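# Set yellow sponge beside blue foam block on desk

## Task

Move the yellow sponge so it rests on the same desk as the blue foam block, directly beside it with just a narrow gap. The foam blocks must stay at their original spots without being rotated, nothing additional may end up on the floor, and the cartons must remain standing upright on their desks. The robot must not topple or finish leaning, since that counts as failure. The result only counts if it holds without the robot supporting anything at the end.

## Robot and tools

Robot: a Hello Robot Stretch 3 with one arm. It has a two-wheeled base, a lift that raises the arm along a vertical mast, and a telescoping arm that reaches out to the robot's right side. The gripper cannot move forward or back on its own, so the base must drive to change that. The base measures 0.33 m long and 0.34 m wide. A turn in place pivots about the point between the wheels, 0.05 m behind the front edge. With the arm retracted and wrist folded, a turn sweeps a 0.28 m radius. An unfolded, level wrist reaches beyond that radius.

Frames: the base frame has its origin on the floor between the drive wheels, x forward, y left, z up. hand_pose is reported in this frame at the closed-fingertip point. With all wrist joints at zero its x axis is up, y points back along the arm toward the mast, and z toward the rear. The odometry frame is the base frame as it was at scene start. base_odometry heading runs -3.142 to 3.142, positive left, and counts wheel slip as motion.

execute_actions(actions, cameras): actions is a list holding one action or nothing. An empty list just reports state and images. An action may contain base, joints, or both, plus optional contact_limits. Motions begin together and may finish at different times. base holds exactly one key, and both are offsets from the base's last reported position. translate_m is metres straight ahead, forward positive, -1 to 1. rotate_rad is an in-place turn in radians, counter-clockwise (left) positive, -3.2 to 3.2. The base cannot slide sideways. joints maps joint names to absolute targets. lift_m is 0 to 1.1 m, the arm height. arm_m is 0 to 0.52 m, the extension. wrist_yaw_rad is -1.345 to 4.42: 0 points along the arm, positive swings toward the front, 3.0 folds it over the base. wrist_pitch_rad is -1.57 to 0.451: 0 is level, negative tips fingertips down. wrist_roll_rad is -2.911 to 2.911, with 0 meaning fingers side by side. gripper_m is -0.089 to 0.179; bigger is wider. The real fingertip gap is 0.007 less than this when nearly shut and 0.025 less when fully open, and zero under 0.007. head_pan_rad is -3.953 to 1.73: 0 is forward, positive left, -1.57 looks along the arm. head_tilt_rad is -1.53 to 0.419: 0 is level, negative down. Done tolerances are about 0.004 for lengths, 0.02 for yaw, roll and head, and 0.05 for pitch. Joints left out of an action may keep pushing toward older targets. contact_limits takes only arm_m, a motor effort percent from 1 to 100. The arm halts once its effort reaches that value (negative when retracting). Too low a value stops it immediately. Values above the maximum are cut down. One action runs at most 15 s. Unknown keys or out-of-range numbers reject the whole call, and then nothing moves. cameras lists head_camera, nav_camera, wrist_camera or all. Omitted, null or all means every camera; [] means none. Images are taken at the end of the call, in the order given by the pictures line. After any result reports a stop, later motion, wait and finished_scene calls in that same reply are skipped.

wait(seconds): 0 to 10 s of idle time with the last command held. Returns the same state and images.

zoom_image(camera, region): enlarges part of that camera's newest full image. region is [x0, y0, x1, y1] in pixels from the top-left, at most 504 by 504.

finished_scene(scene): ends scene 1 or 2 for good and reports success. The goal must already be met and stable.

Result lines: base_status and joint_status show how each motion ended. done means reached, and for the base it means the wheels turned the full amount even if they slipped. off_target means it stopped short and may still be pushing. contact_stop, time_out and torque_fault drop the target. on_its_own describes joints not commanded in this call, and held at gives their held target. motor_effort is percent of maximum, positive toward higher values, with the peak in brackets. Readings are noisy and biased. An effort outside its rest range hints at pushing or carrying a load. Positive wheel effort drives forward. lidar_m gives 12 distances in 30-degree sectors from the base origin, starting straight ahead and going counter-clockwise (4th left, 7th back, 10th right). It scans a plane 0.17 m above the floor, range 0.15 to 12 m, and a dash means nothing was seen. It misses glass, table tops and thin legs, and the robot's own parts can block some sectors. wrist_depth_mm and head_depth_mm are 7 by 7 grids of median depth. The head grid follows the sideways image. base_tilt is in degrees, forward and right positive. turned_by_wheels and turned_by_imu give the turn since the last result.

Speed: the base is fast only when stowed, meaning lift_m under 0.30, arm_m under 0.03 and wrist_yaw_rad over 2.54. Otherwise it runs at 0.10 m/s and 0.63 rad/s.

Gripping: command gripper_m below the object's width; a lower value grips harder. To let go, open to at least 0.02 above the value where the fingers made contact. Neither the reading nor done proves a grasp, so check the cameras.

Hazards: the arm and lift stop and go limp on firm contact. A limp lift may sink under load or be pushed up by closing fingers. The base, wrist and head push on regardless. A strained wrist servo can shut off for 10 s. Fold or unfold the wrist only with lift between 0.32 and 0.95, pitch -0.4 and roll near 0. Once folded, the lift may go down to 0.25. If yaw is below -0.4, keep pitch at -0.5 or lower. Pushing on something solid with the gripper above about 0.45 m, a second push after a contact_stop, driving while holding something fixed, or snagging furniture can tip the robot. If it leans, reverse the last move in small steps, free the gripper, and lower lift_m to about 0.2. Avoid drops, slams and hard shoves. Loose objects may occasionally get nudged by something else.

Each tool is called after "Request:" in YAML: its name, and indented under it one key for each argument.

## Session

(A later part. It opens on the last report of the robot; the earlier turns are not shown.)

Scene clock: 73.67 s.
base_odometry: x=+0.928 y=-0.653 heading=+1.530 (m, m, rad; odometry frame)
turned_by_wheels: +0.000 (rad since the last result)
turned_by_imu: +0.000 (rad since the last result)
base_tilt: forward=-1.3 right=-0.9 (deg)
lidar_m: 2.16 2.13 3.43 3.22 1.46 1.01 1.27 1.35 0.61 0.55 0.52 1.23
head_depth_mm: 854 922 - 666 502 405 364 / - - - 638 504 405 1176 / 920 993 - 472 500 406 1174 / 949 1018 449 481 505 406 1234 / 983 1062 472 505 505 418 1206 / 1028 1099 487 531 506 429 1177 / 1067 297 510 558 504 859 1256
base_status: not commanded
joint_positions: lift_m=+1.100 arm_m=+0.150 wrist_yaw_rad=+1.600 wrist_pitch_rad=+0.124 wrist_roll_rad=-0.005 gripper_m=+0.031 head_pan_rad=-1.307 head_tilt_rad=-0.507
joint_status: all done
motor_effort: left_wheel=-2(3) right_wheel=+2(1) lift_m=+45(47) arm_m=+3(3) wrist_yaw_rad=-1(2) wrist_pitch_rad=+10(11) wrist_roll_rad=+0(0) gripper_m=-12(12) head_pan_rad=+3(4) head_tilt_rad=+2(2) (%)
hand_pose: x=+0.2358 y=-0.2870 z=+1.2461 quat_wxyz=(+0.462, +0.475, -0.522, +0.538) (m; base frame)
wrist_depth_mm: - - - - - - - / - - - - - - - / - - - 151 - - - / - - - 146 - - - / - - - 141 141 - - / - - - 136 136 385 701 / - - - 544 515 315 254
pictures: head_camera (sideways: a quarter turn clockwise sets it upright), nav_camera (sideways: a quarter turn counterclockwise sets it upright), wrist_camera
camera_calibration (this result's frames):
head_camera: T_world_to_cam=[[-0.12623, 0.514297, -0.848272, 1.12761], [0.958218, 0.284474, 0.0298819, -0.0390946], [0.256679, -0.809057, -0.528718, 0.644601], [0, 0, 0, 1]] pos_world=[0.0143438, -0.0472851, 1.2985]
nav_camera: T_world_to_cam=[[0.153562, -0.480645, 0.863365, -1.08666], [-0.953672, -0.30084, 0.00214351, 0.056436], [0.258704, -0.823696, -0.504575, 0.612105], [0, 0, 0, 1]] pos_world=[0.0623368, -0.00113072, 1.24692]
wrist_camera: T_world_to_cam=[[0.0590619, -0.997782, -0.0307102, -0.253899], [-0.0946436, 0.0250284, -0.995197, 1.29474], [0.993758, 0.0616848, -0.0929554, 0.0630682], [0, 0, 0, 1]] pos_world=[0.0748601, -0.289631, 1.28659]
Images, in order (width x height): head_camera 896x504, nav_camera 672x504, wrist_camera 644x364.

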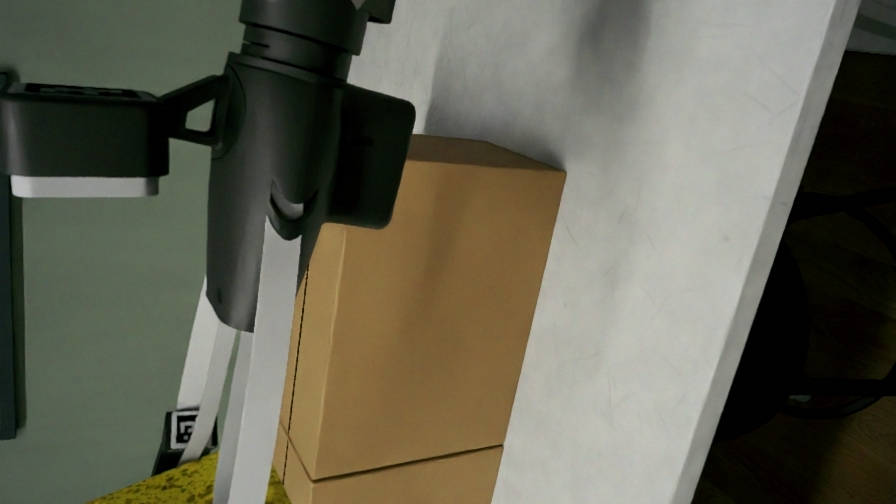

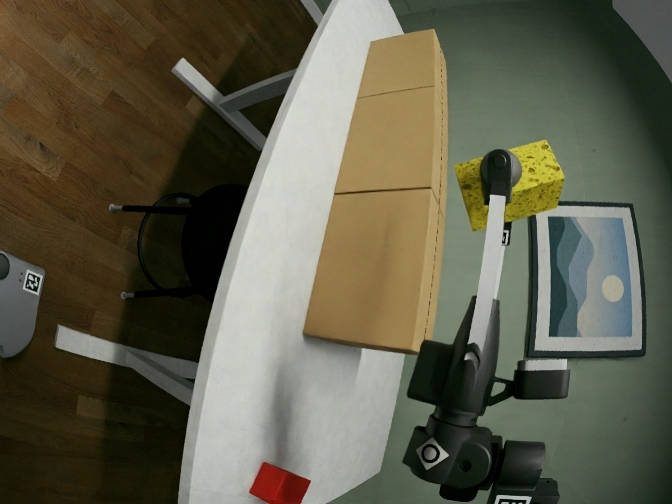

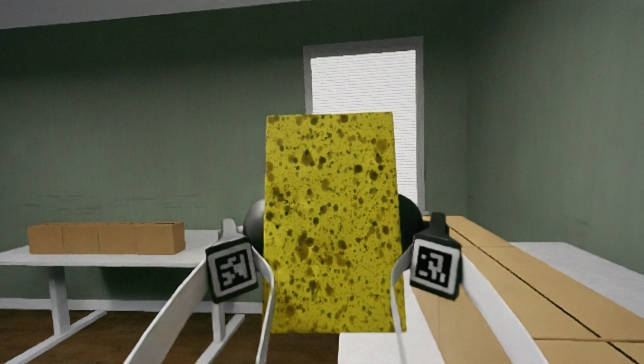

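Request:
execute_actions:
  actions:
    - {"joints":{"arm_m":0.515,"wrist_yaw_rad":1.3,"head_tilt_rad":-0.3},"contact_limits":{"arm_m":15}}
  cameras: ["head_camera"]

Request:
execute_actions:
  actions:
    - {"joints":{"wrist_pitch_rad":-0.65}}

Scene clock: 77.63 s.
base_odometry: x=+0.928 y=-0.653 heading=+1.530 (m, m, rad; odometry frame)
turned_by_wheels: +0.000 (rad since the last result)
turned_by_imu: -0.001 (rad since the last result)
base_tilt: forward=-1.5 right=-0.9 (deg)
lidar_m: 2.16 2.13 3.44 3.21 1.46 1.01 1.27 1.35 0.62 0.55 0.52 1.22
head_depth_mm: 864 908 978 994 678 500 397 / 883 937 1022 1035 643 501 397 / 916 981 1055 516 455 481 397 / 945 983 1097 516 470 487 397 / 979 1059 1139 514 492 501 397 / 1022 1119 1203 514 518 500 396 / 1093 1165 1249 522 542 500 409
base_status: not commanded
joint_positions: lift_m=+1.100 arm_m=+0.515 wrist_yaw_rad=+1.299 wrist_pitch_rad=+0.124 wrist_roll_rad=-0.005 gripper_m=+0.031 head_pan_rad=-1.307 head_tilt_rad=-0.310
joint_status: all done
motor_effort: left_wheel=-2(2) right_wheel=+1(2) lift_m=+44(45) arm_m=+3(4) wrist_yaw_rad=+1(4) wrist_pitch_rad=+10(10) wrist_roll_rad=+0(0) gripper_m=-12(11) head_pan_rad=+3(4) head_tilt_rad=+3(15) (%)
contact_limits: arm_m 15 (drawing in: default 18, maximum 30; extending or still: default 24, maximum 40)
hand_pose: x=+0.2265 y=-0.7286 z=+1.2461 quat_wxyz=(+0.537, +0.391, -0.587, +0.463) (m; base frame)
wrist_depth_mm: - - - - 809 470 348 / - - - - 804 485 355 / - - - 151 709 513 374 / - - - 146 715 519 374 / - - - 141 140 525 377 / - 430 705 136 136 504 379 / 286 313 590 515 538 532 388
pictures: head_camera (sideways: a quarter turn clockwise sets it upright)
camera_calibration (this result's frames):
head_camera: T_world_to_cam=[[-0.0801704, 0.343713, -0.935646, 1.24131], [0.956803, 0.289708, 0.0244421, -0.032011], [0.279465, -0.89327, -0.352091, 0.414627], [0, 0, 0, 1]] pos_world=[0.0142705, -0.047006, 1.3082]
Images, in order (width x height): head_camera 896x504.

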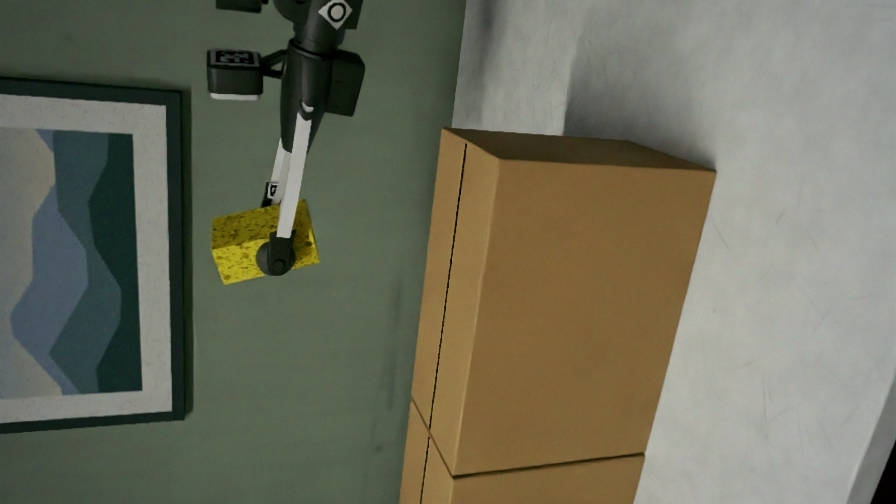

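Scene clock: 78.90 s.
base_odometry: x=+0.928 y=-0.653 heading=+1.530 (m, m, rad; odometry frame)
turned_by_wheels: +0.000 (rad since the last result)
turned_by_imu: +0.000 (rad since the last result)
base_tilt: forward=-1.4 right=-1.0 (deg)
lidar_m: 2.16 2.13 3.44 3.22 1.46 1.01 1.27 1.34 0.62 0.55 0.52 1.23
head_depth_mm: 869 912 959 970 678 501 397 / 886 942 1014 969 646 501 397 / 914 980 1050 515 456 480 397 / 944 1022 1091 515 471 488 397 / 981 1061 1139 515 491 500 396 / 1021 1121 1189 514 516 501 397 / 1088 1160 1251 521 543 500 408
base_status: not commanded
joint_positions: lift_m=+1.100 arm_m=+0.515 wrist_yaw_rad=+1.299 wrist_pitch_rad=-0.661 wrist_roll_rad=-0.005 gripper_m=+0.031 head_pan_rad=-1.307 head_tilt_rad=-0.310
joint_status: all done
motor_effort: left_wheel=-3(3) right_wheel=+2(1) lift_m=+46(45) arm_m=+3(3) wrist_yaw_rad=+0(1) wrist_pitch_rad=+5(10) wrist_roll_rad=+0(0) gripper_m=-12(12) head_pan_rad=+4(3) head_tilt_rad=+4(3) (%)
hand_pose: x=+0.1592 y=-0.7100 z=+1.0620 quat_wxyz=(+0.673, +0.587, -0.392, +0.223) (m; base frame)
wrist_depth_mm: 239 406 601 578 555 501 365 / 221 367 474 463 448 454 378 / 210 334 398 152 366 371 376 / 198 305 337 146 318 320 314 / 189 281 300 141 140 280 276 / 183 257 253 136 136 251 247 / 175 226 237 227 228 228 226
pictures: head_camera (sideways: a quarter turn clockwise sets it upright), nav_camera (sideways: a quarter turn counterclockwise sets it upright), wrist_camera
camera_calibration (this result's frames):
head_camera: T_world_to_cam=[[-0.0801705, 0.343713, -0.935646, 1.24131], [0.956803, 0.289709, 0.0244421, -0.032011], [0.279466, -0.89327, -0.352091, 0.414627], [0, 0, 0, 1]] pos_world=[0.0142705, -0.047006, 1.3082]
nav_camera: T_world_to_cam=[[0.106857, -0.307677, 0.945472, -1.1935], [-0.953981, -0.299691, 0.0102931, 0.0458264], [0.280182, -0.903062, -0.325542, 0.378999], [0, 0, 0, 1]] pos_world=[0.065063, -0.0112196, 1.25133]
wrist_camera: T_world_to_cam=[[-0.269269, -0.962132, -0.042382, -0.587143], [-0.734168, 0.233553, -0.637535, 0.984823], [0.623291, -0.140553, -0.769255, 0.781771], [0, 0, 0, 1]] pos_world=[0.0776555, -0.685038, 1.20436]
Images, in order (width x height): head_camera 896x504, nav_camera 672x504, wrist_camera 644x364.

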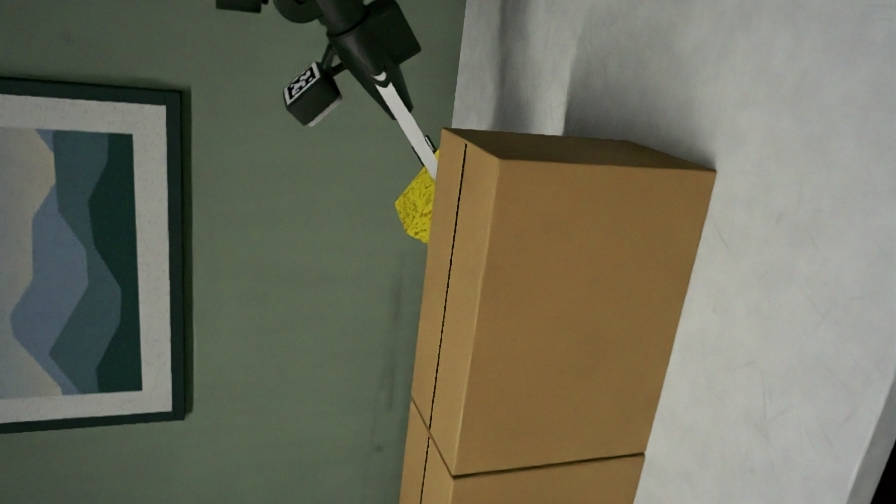

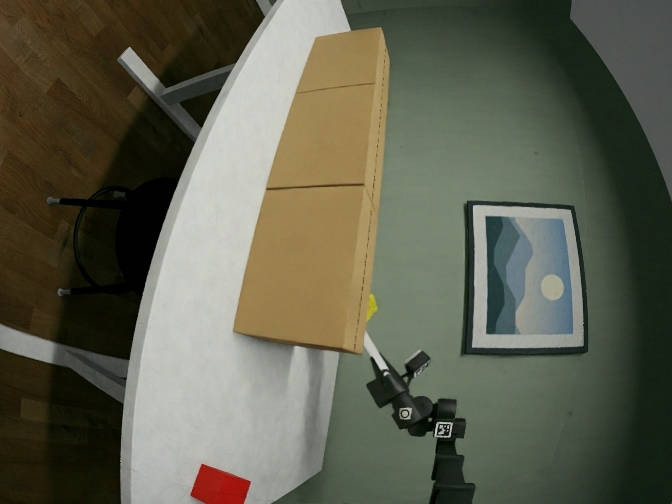

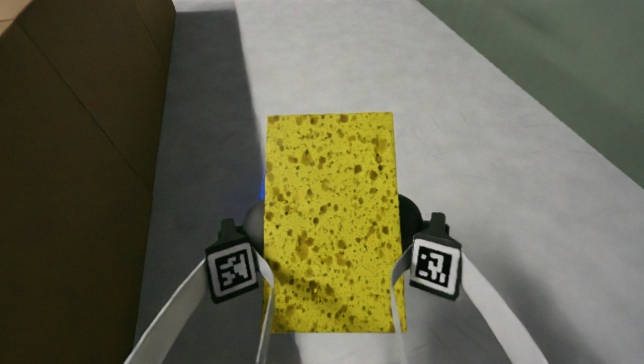

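Request:
execute_actions:
  actions:
    - {"joints":{"wrist_pitch_rad":-1.15}}
  cameras: ["wrist_camera"]

Scene clock: 80.13 s.
base_odometry: x=+0.928 y=-0.653 heading=+1.530 (m, m, rad; odometry frame)
turned_by_wheels: +0.000 (rad since the last result)
turned_by_imu: +0.000 (rad since the last result)
base_tilt: forward=-1.4 right=-0.9 (deg)
lidar_m: 2.16 2.13 3.42 3.21 1.46 1.00 1.27 1.34 0.62 0.55 0.52 1.23
head_depth_mm: 869 914 969 970 677 501 397 / 884 946 1000 1042 646 502 397 / 907 978 1048 516 456 481 397 / 945 1018 1092 515 471 488 397 / 987 1050 1142 515 492 500 397 / 1020 1117 1194 514 516 500 397 / 1088 1167 1259 522 542 499 408
base_status: not commanded
joint_positions: lift_m=+1.100 arm_m=+0.515 wrist_yaw_rad=+1.299 wrist_pitch_rad=-1.152 wrist_roll_rad=-0.005 gripper_m=+0.031 head_pan_rad=-1.307 head_tilt_rad=-0.310
joint_status: all done
motor_effort: left_wheel=-2(3) right_wheel=+2(1) lift_m=+45(45) arm_m=+3(3) wrist_yaw_rad=+1(1) wrist_pitch_rad=+1(3) wrist_roll_rad=-1(0) gripper_m=-12(11) head_pan_rad=+4(3) head_tilt_rad=+3(4) (%)
hand_pose: x=+0.0578 y=-0.6819 z=+0.9945 quat_wxyz=(+0.706, +0.665, -0.237, +0.053) (m; base frame)
wrist_depth_mm: 198 247 242 238 236 232 229 / 188 238 233 231 226 225 220 / 180 228 226 151 218 216 213 / 169 218 217 146 210 208 205 / 160 210 211 141 140 201 199 / 166 205 200 136 136 196 192 / 202 200 196 192 190 188 187
pictures: wrist_camera
camera_calibration (this result's frames):
wrist_camera: T_world_to_cam=[[-0.288711, -0.956715, -0.0366481, -0.591087], [-0.935925, 0.290088, -0.199732, 0.475641], [0.201717, -0.0233648, -0.979165, 1.10999], [0, 0, 0, 1]] pos_world=[0.0506066, -0.677544, 1.16021]
Images, in order (width x height): wrist_camera 644x364.

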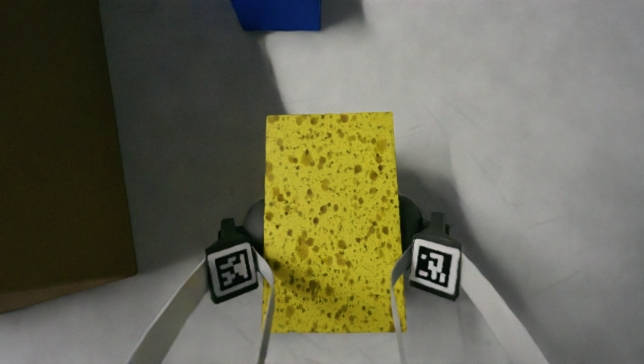

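Request:
execute_actions:
  actions:
    - {"joints":{"arm_m":0.505,"lift_m":1.088},"base":{"translate_m":0.085}}
  cameras: ["wrist_camera"]

Scene clock: 82.40 s.
base_odometry: x=+0.931 y=-0.568 heading=+1.530 (m, m, rad; odometry frame)
turned_by_wheels: +0.000 (rad since the last result)
turned_by_imu: +0.000 (rad since the last result)
base_tilt: forward=-1.4 right=-0.8 (deg)
lidar_m: 2.40 2.05 3.38 3.20 1.50 1.09 1.35 1.43 0.64 0.54 0.47 1.16
head_depth_mm: 857 909 973 480 432 466 397 / 887 948 1008 515 435 462 397 / 913 984 1051 515 453 478 397 / 950 1022 1100 515 474 492 397 / 987 1062 1142 515 497 501 397 / 1044 1121 1202 515 519 500 397 / 1093 1168 1266 524 547 499 409
base_status: done
joint_positions: lift_m=+1.088 arm_m=+0.505 wrist_yaw_rad=+1.299 wrist_pitch_rad=-1.153 wrist_roll_rad=-0.005 gripper_m=+0.031 head_pan_rad=-1.307 head_tilt_rad=-0.310
joint_status: all done
motor_effort: left_wheel=-3(4) right_wheel=+1(6) lift_m=+23(40) arm_m=-4(5) wrist_yaw_rad=+1(1) wrist_pitch_rad=+1(1) wrist_roll_rad=+0(0) gripper_m=-12(12) head_pan_rad=+4(4) head_tilt_rad=+3(3) (%)
hand_pose: x=+0.0576 y=-0.6726 z=+0.9831 quat_wxyz=(+0.706, +0.665, -0.237, +0.053) (m; base frame)
wrist_depth_mm: 183 233 230 175 223 220 215 / 174 223 222 170 213 211 208 / 162 213 214 151 206 205 201 / 153 205 206 146 199 196 194 / 145 197 199 141 140 190 188 / 137 182 190 136 136 184 182 / 130 160 186 181 181 178 176
pictures: wrist_camera
camera_calibration (this result's frames):
wrist_camera: T_world_to_cam=[[-0.288747, -0.956705, -0.0366269, -0.582672], [-0.936114, 0.290142, -0.198768, 0.469559], [0.200789, -0.0231067, -0.979362, 1.09958], [0, 0, 0, 1]] pos_world=[0.0505324, -0.668276, 1.14887]
Images, in order (width x height): wrist_camera 644x364.

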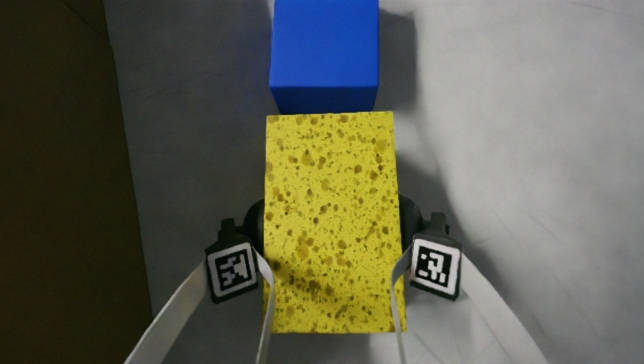

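Request:
execute_actions:
  actions:
    - {"joints":{"lift_m":1.079},"base":{"translate_m":0.011}}
  cameras: ["wrist_camera"]

Scene clock: 84.73 s.
base_odometry: x=+0.932 y=-0.557 heading=+1.530 (m, m, rad; odometry frame)
turned_by_wheels: +0.000 (rad since the last result)
turned_by_imu: +0.000 (rad since the last result)
base_tilt: forward=-1.3 right=-1.0 (deg)
lidar_m: 2.40 2.04 3.39 3.69 1.51 1.09 1.36 1.44 0.64 0.54 0.46 1.15
head_depth_mm: 861 914 973 447 421 454 398 / 885 949 1012 516 435 462 398 / 911 984 1057 516 453 478 397 / 955 1021 1100 515 474 492 397 / 987 1066 1149 515 497 501 397 / 1050 1122 1204 515 520 501 397 / 1097 1172 1267 526 549 500 409
base_status: done
joint_positions: lift_m=+1.079 arm_m=+0.505 wrist_yaw_rad=+1.299 wrist_pitch_rad=-1.153 wrist_roll_rad=-0.005 gripper_m=+0.031 head_pan_rad=-1.307 head_tilt_rad=-0.310
joint_status: all done
motor_effort: left_wheel=-2(4) right_wheel=+1(5) lift_m=+23(25) arm_m=-3(4) wrist_yaw_rad=+1(1) wrist_pitch_rad=+1(1) wrist_roll_rad=+0(0) gripper_m=-11(11) head_pan_rad=+3(3) head_tilt_rad=+3(3) (%)
hand_pose: x=+0.0576 y=-0.6725 z=+0.9741 quat_wxyz=(+0.706, +0.665, -0.237, +0.053) (m; base frame)
wrist_depth_mm: 185 223 219 164 212 209 207 / 173 213 211 159 204 201 199 / 161 205 202 151 196 194 191 / 153 198 197 146 189 188 185 / 144 190 191 141 140 181 179 / 137 182 181 136 136 176 173 / 130 160 178 173 172 171 169
pictures: wrist_camera
camera_calibration (this result's frames):
wrist_camera: T_world_to_cam=[[-0.288753, -0.956703, -0.0366231, -0.583005], [-0.936148, 0.290152, -0.19859, 0.467558], [0.200618, -0.0230589, -0.979398, 1.09083], [0, 0, 0, 1]] pos_world=[0.0505187, -0.668272, 1.13986]
Images, in order (width x height): wrist_camera 644x364.

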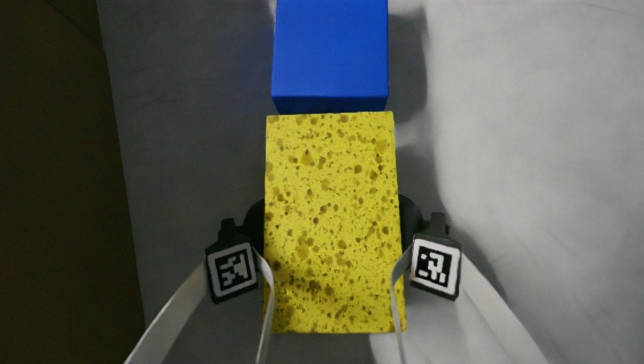

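Request:
execute_actions:
  actions:
    - {"joints":{"gripper_m":0.11}}
  cameras: ["wrist_camera"]

Scene clock: 86.10 s.
base_odometry: x=+0.932 y=-0.557 heading=+1.530 (m, m, rad; odometry frame)
turned_by_wheels: +0.000 (rad since the last result)
turned_by_imu: +0.000 (rad since the last result)
base_tilt: forward=-1.4 right=-0.9 (deg)
lidar_m: 2.40 2.04 3.40 3.66 1.51 1.09 1.36 1.44 0.64 0.54 0.46 1.14
head_depth_mm: 860 915 975 447 421 455 397 / 885 951 1011 516 435 462 398 / 919 985 1053 514 453 479 397 / 950 1023 1097 515 475 491 397 / 989 1070 1141 516 497 500 397 / 1048 1117 1198 515 521 501 397 / 1091 1172 1258 526 546 499 408
base_status: not commanded
joint_positions: lift_m=+1.079 arm_m=+0.505 wrist_yaw_rad=+1.299 wrist_pitch_rad=-1.153 wrist_roll_rad=-0.005 gripper_m=+0.110 head_pan_rad=-1.307 head_tilt_rad=-0.310
joint_status: all done
motor_effort: left_wheel=-2(3) right_wheel=+2(1) lift_m=+23(24) arm_m=-4(3) wrist_yaw_rad=+2(1) wrist_pitch_rad=+1(1) wrist_roll_rad=+0(0) gripper_m=+1(83) head_pan_rad=+3(4) head_tilt_rad=+3(3) (%)
hand_pose: x=+0.0576 y=-0.6725 z=+0.9741 quat_wxyz=(+0.706, +0.665, -0.237, +0.053) (m; base frame)
wrist_depth_mm: 186 223 219 164 210 210 206 / 173 214 211 160 202 203 199 / 163 206 204 153 196 194 192 / 152 197 197 148 189 187 186 / 144 189 189 142 183 181 179 / 136 167 183 138 157 175 173 / 129 178 178 173 172 171 169
pictures: wrist_camera
camera_calibration (this result's frames):
wrist_camera: T_world_to_cam=[[-0.288754, -0.956703, -0.0366231, -0.583004], [-0.936148, 0.290152, -0.19859, 0.467558], [0.200618, -0.0230589, -0.979398, 1.09083], [0, 0, 0, 1]] pos_world=[0.0505187, -0.668272, 1.13986]
Images, in order (width x height): wrist_camera 644x364.

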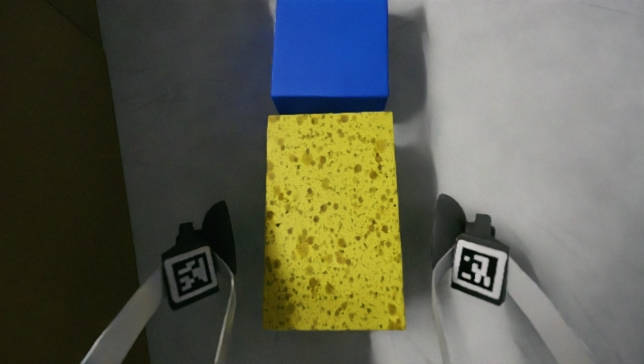

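Request:
execute_actions:
  actions:
    - {"joints":{"lift_m":1.1,"wrist_pitch_rad":-0.8}}
  cameras: ["wrist_camera","nav_camera"]

Scene clock: 87.17 s.
base_odometry: x=+0.932 y=-0.557 heading=+1.530 (m, m, rad; odometry frame)
turned_by_wheels: +0.000 (rad since the last result)
turned_by_imu: +0.000 (rad since the last result)
base_tilt: forward=-1.4 right=-0.9 (deg)
lidar_m: 2.40 2.03 3.40 3.68 1.51 1.09 1.36 1.44 0.65 0.54 0.47 1.14
head_depth_mm: 862 915 968 479 421 455 397 / 888 948 1014 478 434 462 397 / 916 985 1055 516 454 479 397 / 953 1024 1094 516 474 491 397 / 991 1065 1149 514 497 501 397 / 1049 1118 1201 514 520 502 397 / 1096 1173 1264 525 546 500 409
base_status: not commanded
joint_positions: lift_m=+1.100 arm_m=+0.505 wrist_yaw_rad=+1.299 wrist_pitch_rad=-0.817 wrist_roll_rad=-0.005 gripper_m=+0.110 head_pan_rad=-1.307 head_tilt_rad=-0.310
joint_status: all done
motor_effort: left_wheel=-3(2) right_wheel=+2(2) lift_m=+45(48) arm_m=-3(4) wrist_yaw_rad=+1(1) wrist_pitch_rad=+7(6) wrist_roll_rad=+0(0) gripper_m=+1(1) head_pan_rad=+4(4) head_tilt_rad=+3(3) (%)
hand_pose: x=+0.1306 y=-0.6928 z=+1.0350 quat_wxyz=(+0.688, +0.616, -0.345, +0.170) (m; base frame)
wrist_depth_mm: 207 350 413 400 391 375 383 / 195 312 358 352 343 333 329 / 187 282 320 312 304 298 294 / 175 258 285 230 272 268 264 / 165 230 260 206 246 247 242 / 158 197 234 190 223 223 222 / 150 216 217 174 208 208 206
pictures: nav_camera (sideways: a quarter turn counterclockwise sets it upright), wrist_camera
camera_calibration (this result's frames):
nav_camera: T_world_to_cam=[[0.106856, -0.307671, 0.945474, -1.1935], [-0.953981, -0.299691, 0.0102933, 0.0458261], [0.280183, -0.903064, -0.325536, 0.378991], [0, 0, 0, 1]] pos_world=[0.0650631, -0.0112199, 1.25133]
wrist_camera: T_world_to_cam=[[-0.275711, -0.960338, -0.0416467, -0.578126], [-0.820471, 0.257686, -0.510319, 0.838975], [0.500811, -0.106531, -0.858976, 0.913686], [0, 0, 0, 1]] pos_world=[0.0713751, -0.674053, 1.1889]
Images, in order (width x height): nav_camera 672x504, wrist_camera 644x364.

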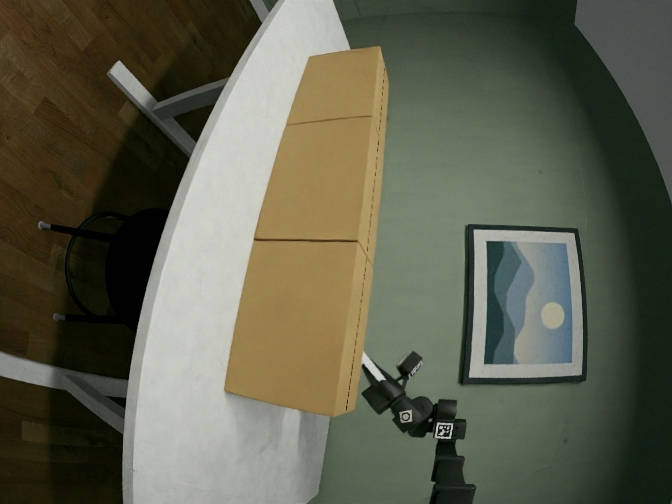

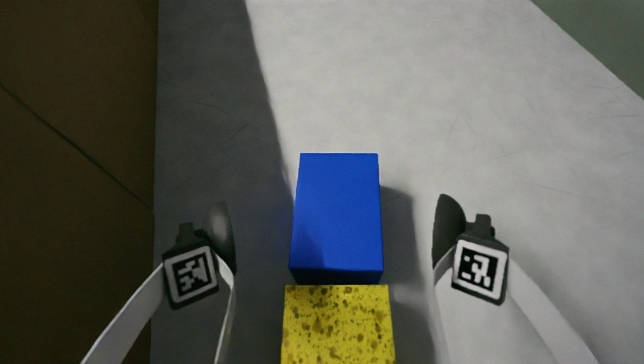

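Request:
finished_scene:
  scene: 1

The scene is finished: the task was done.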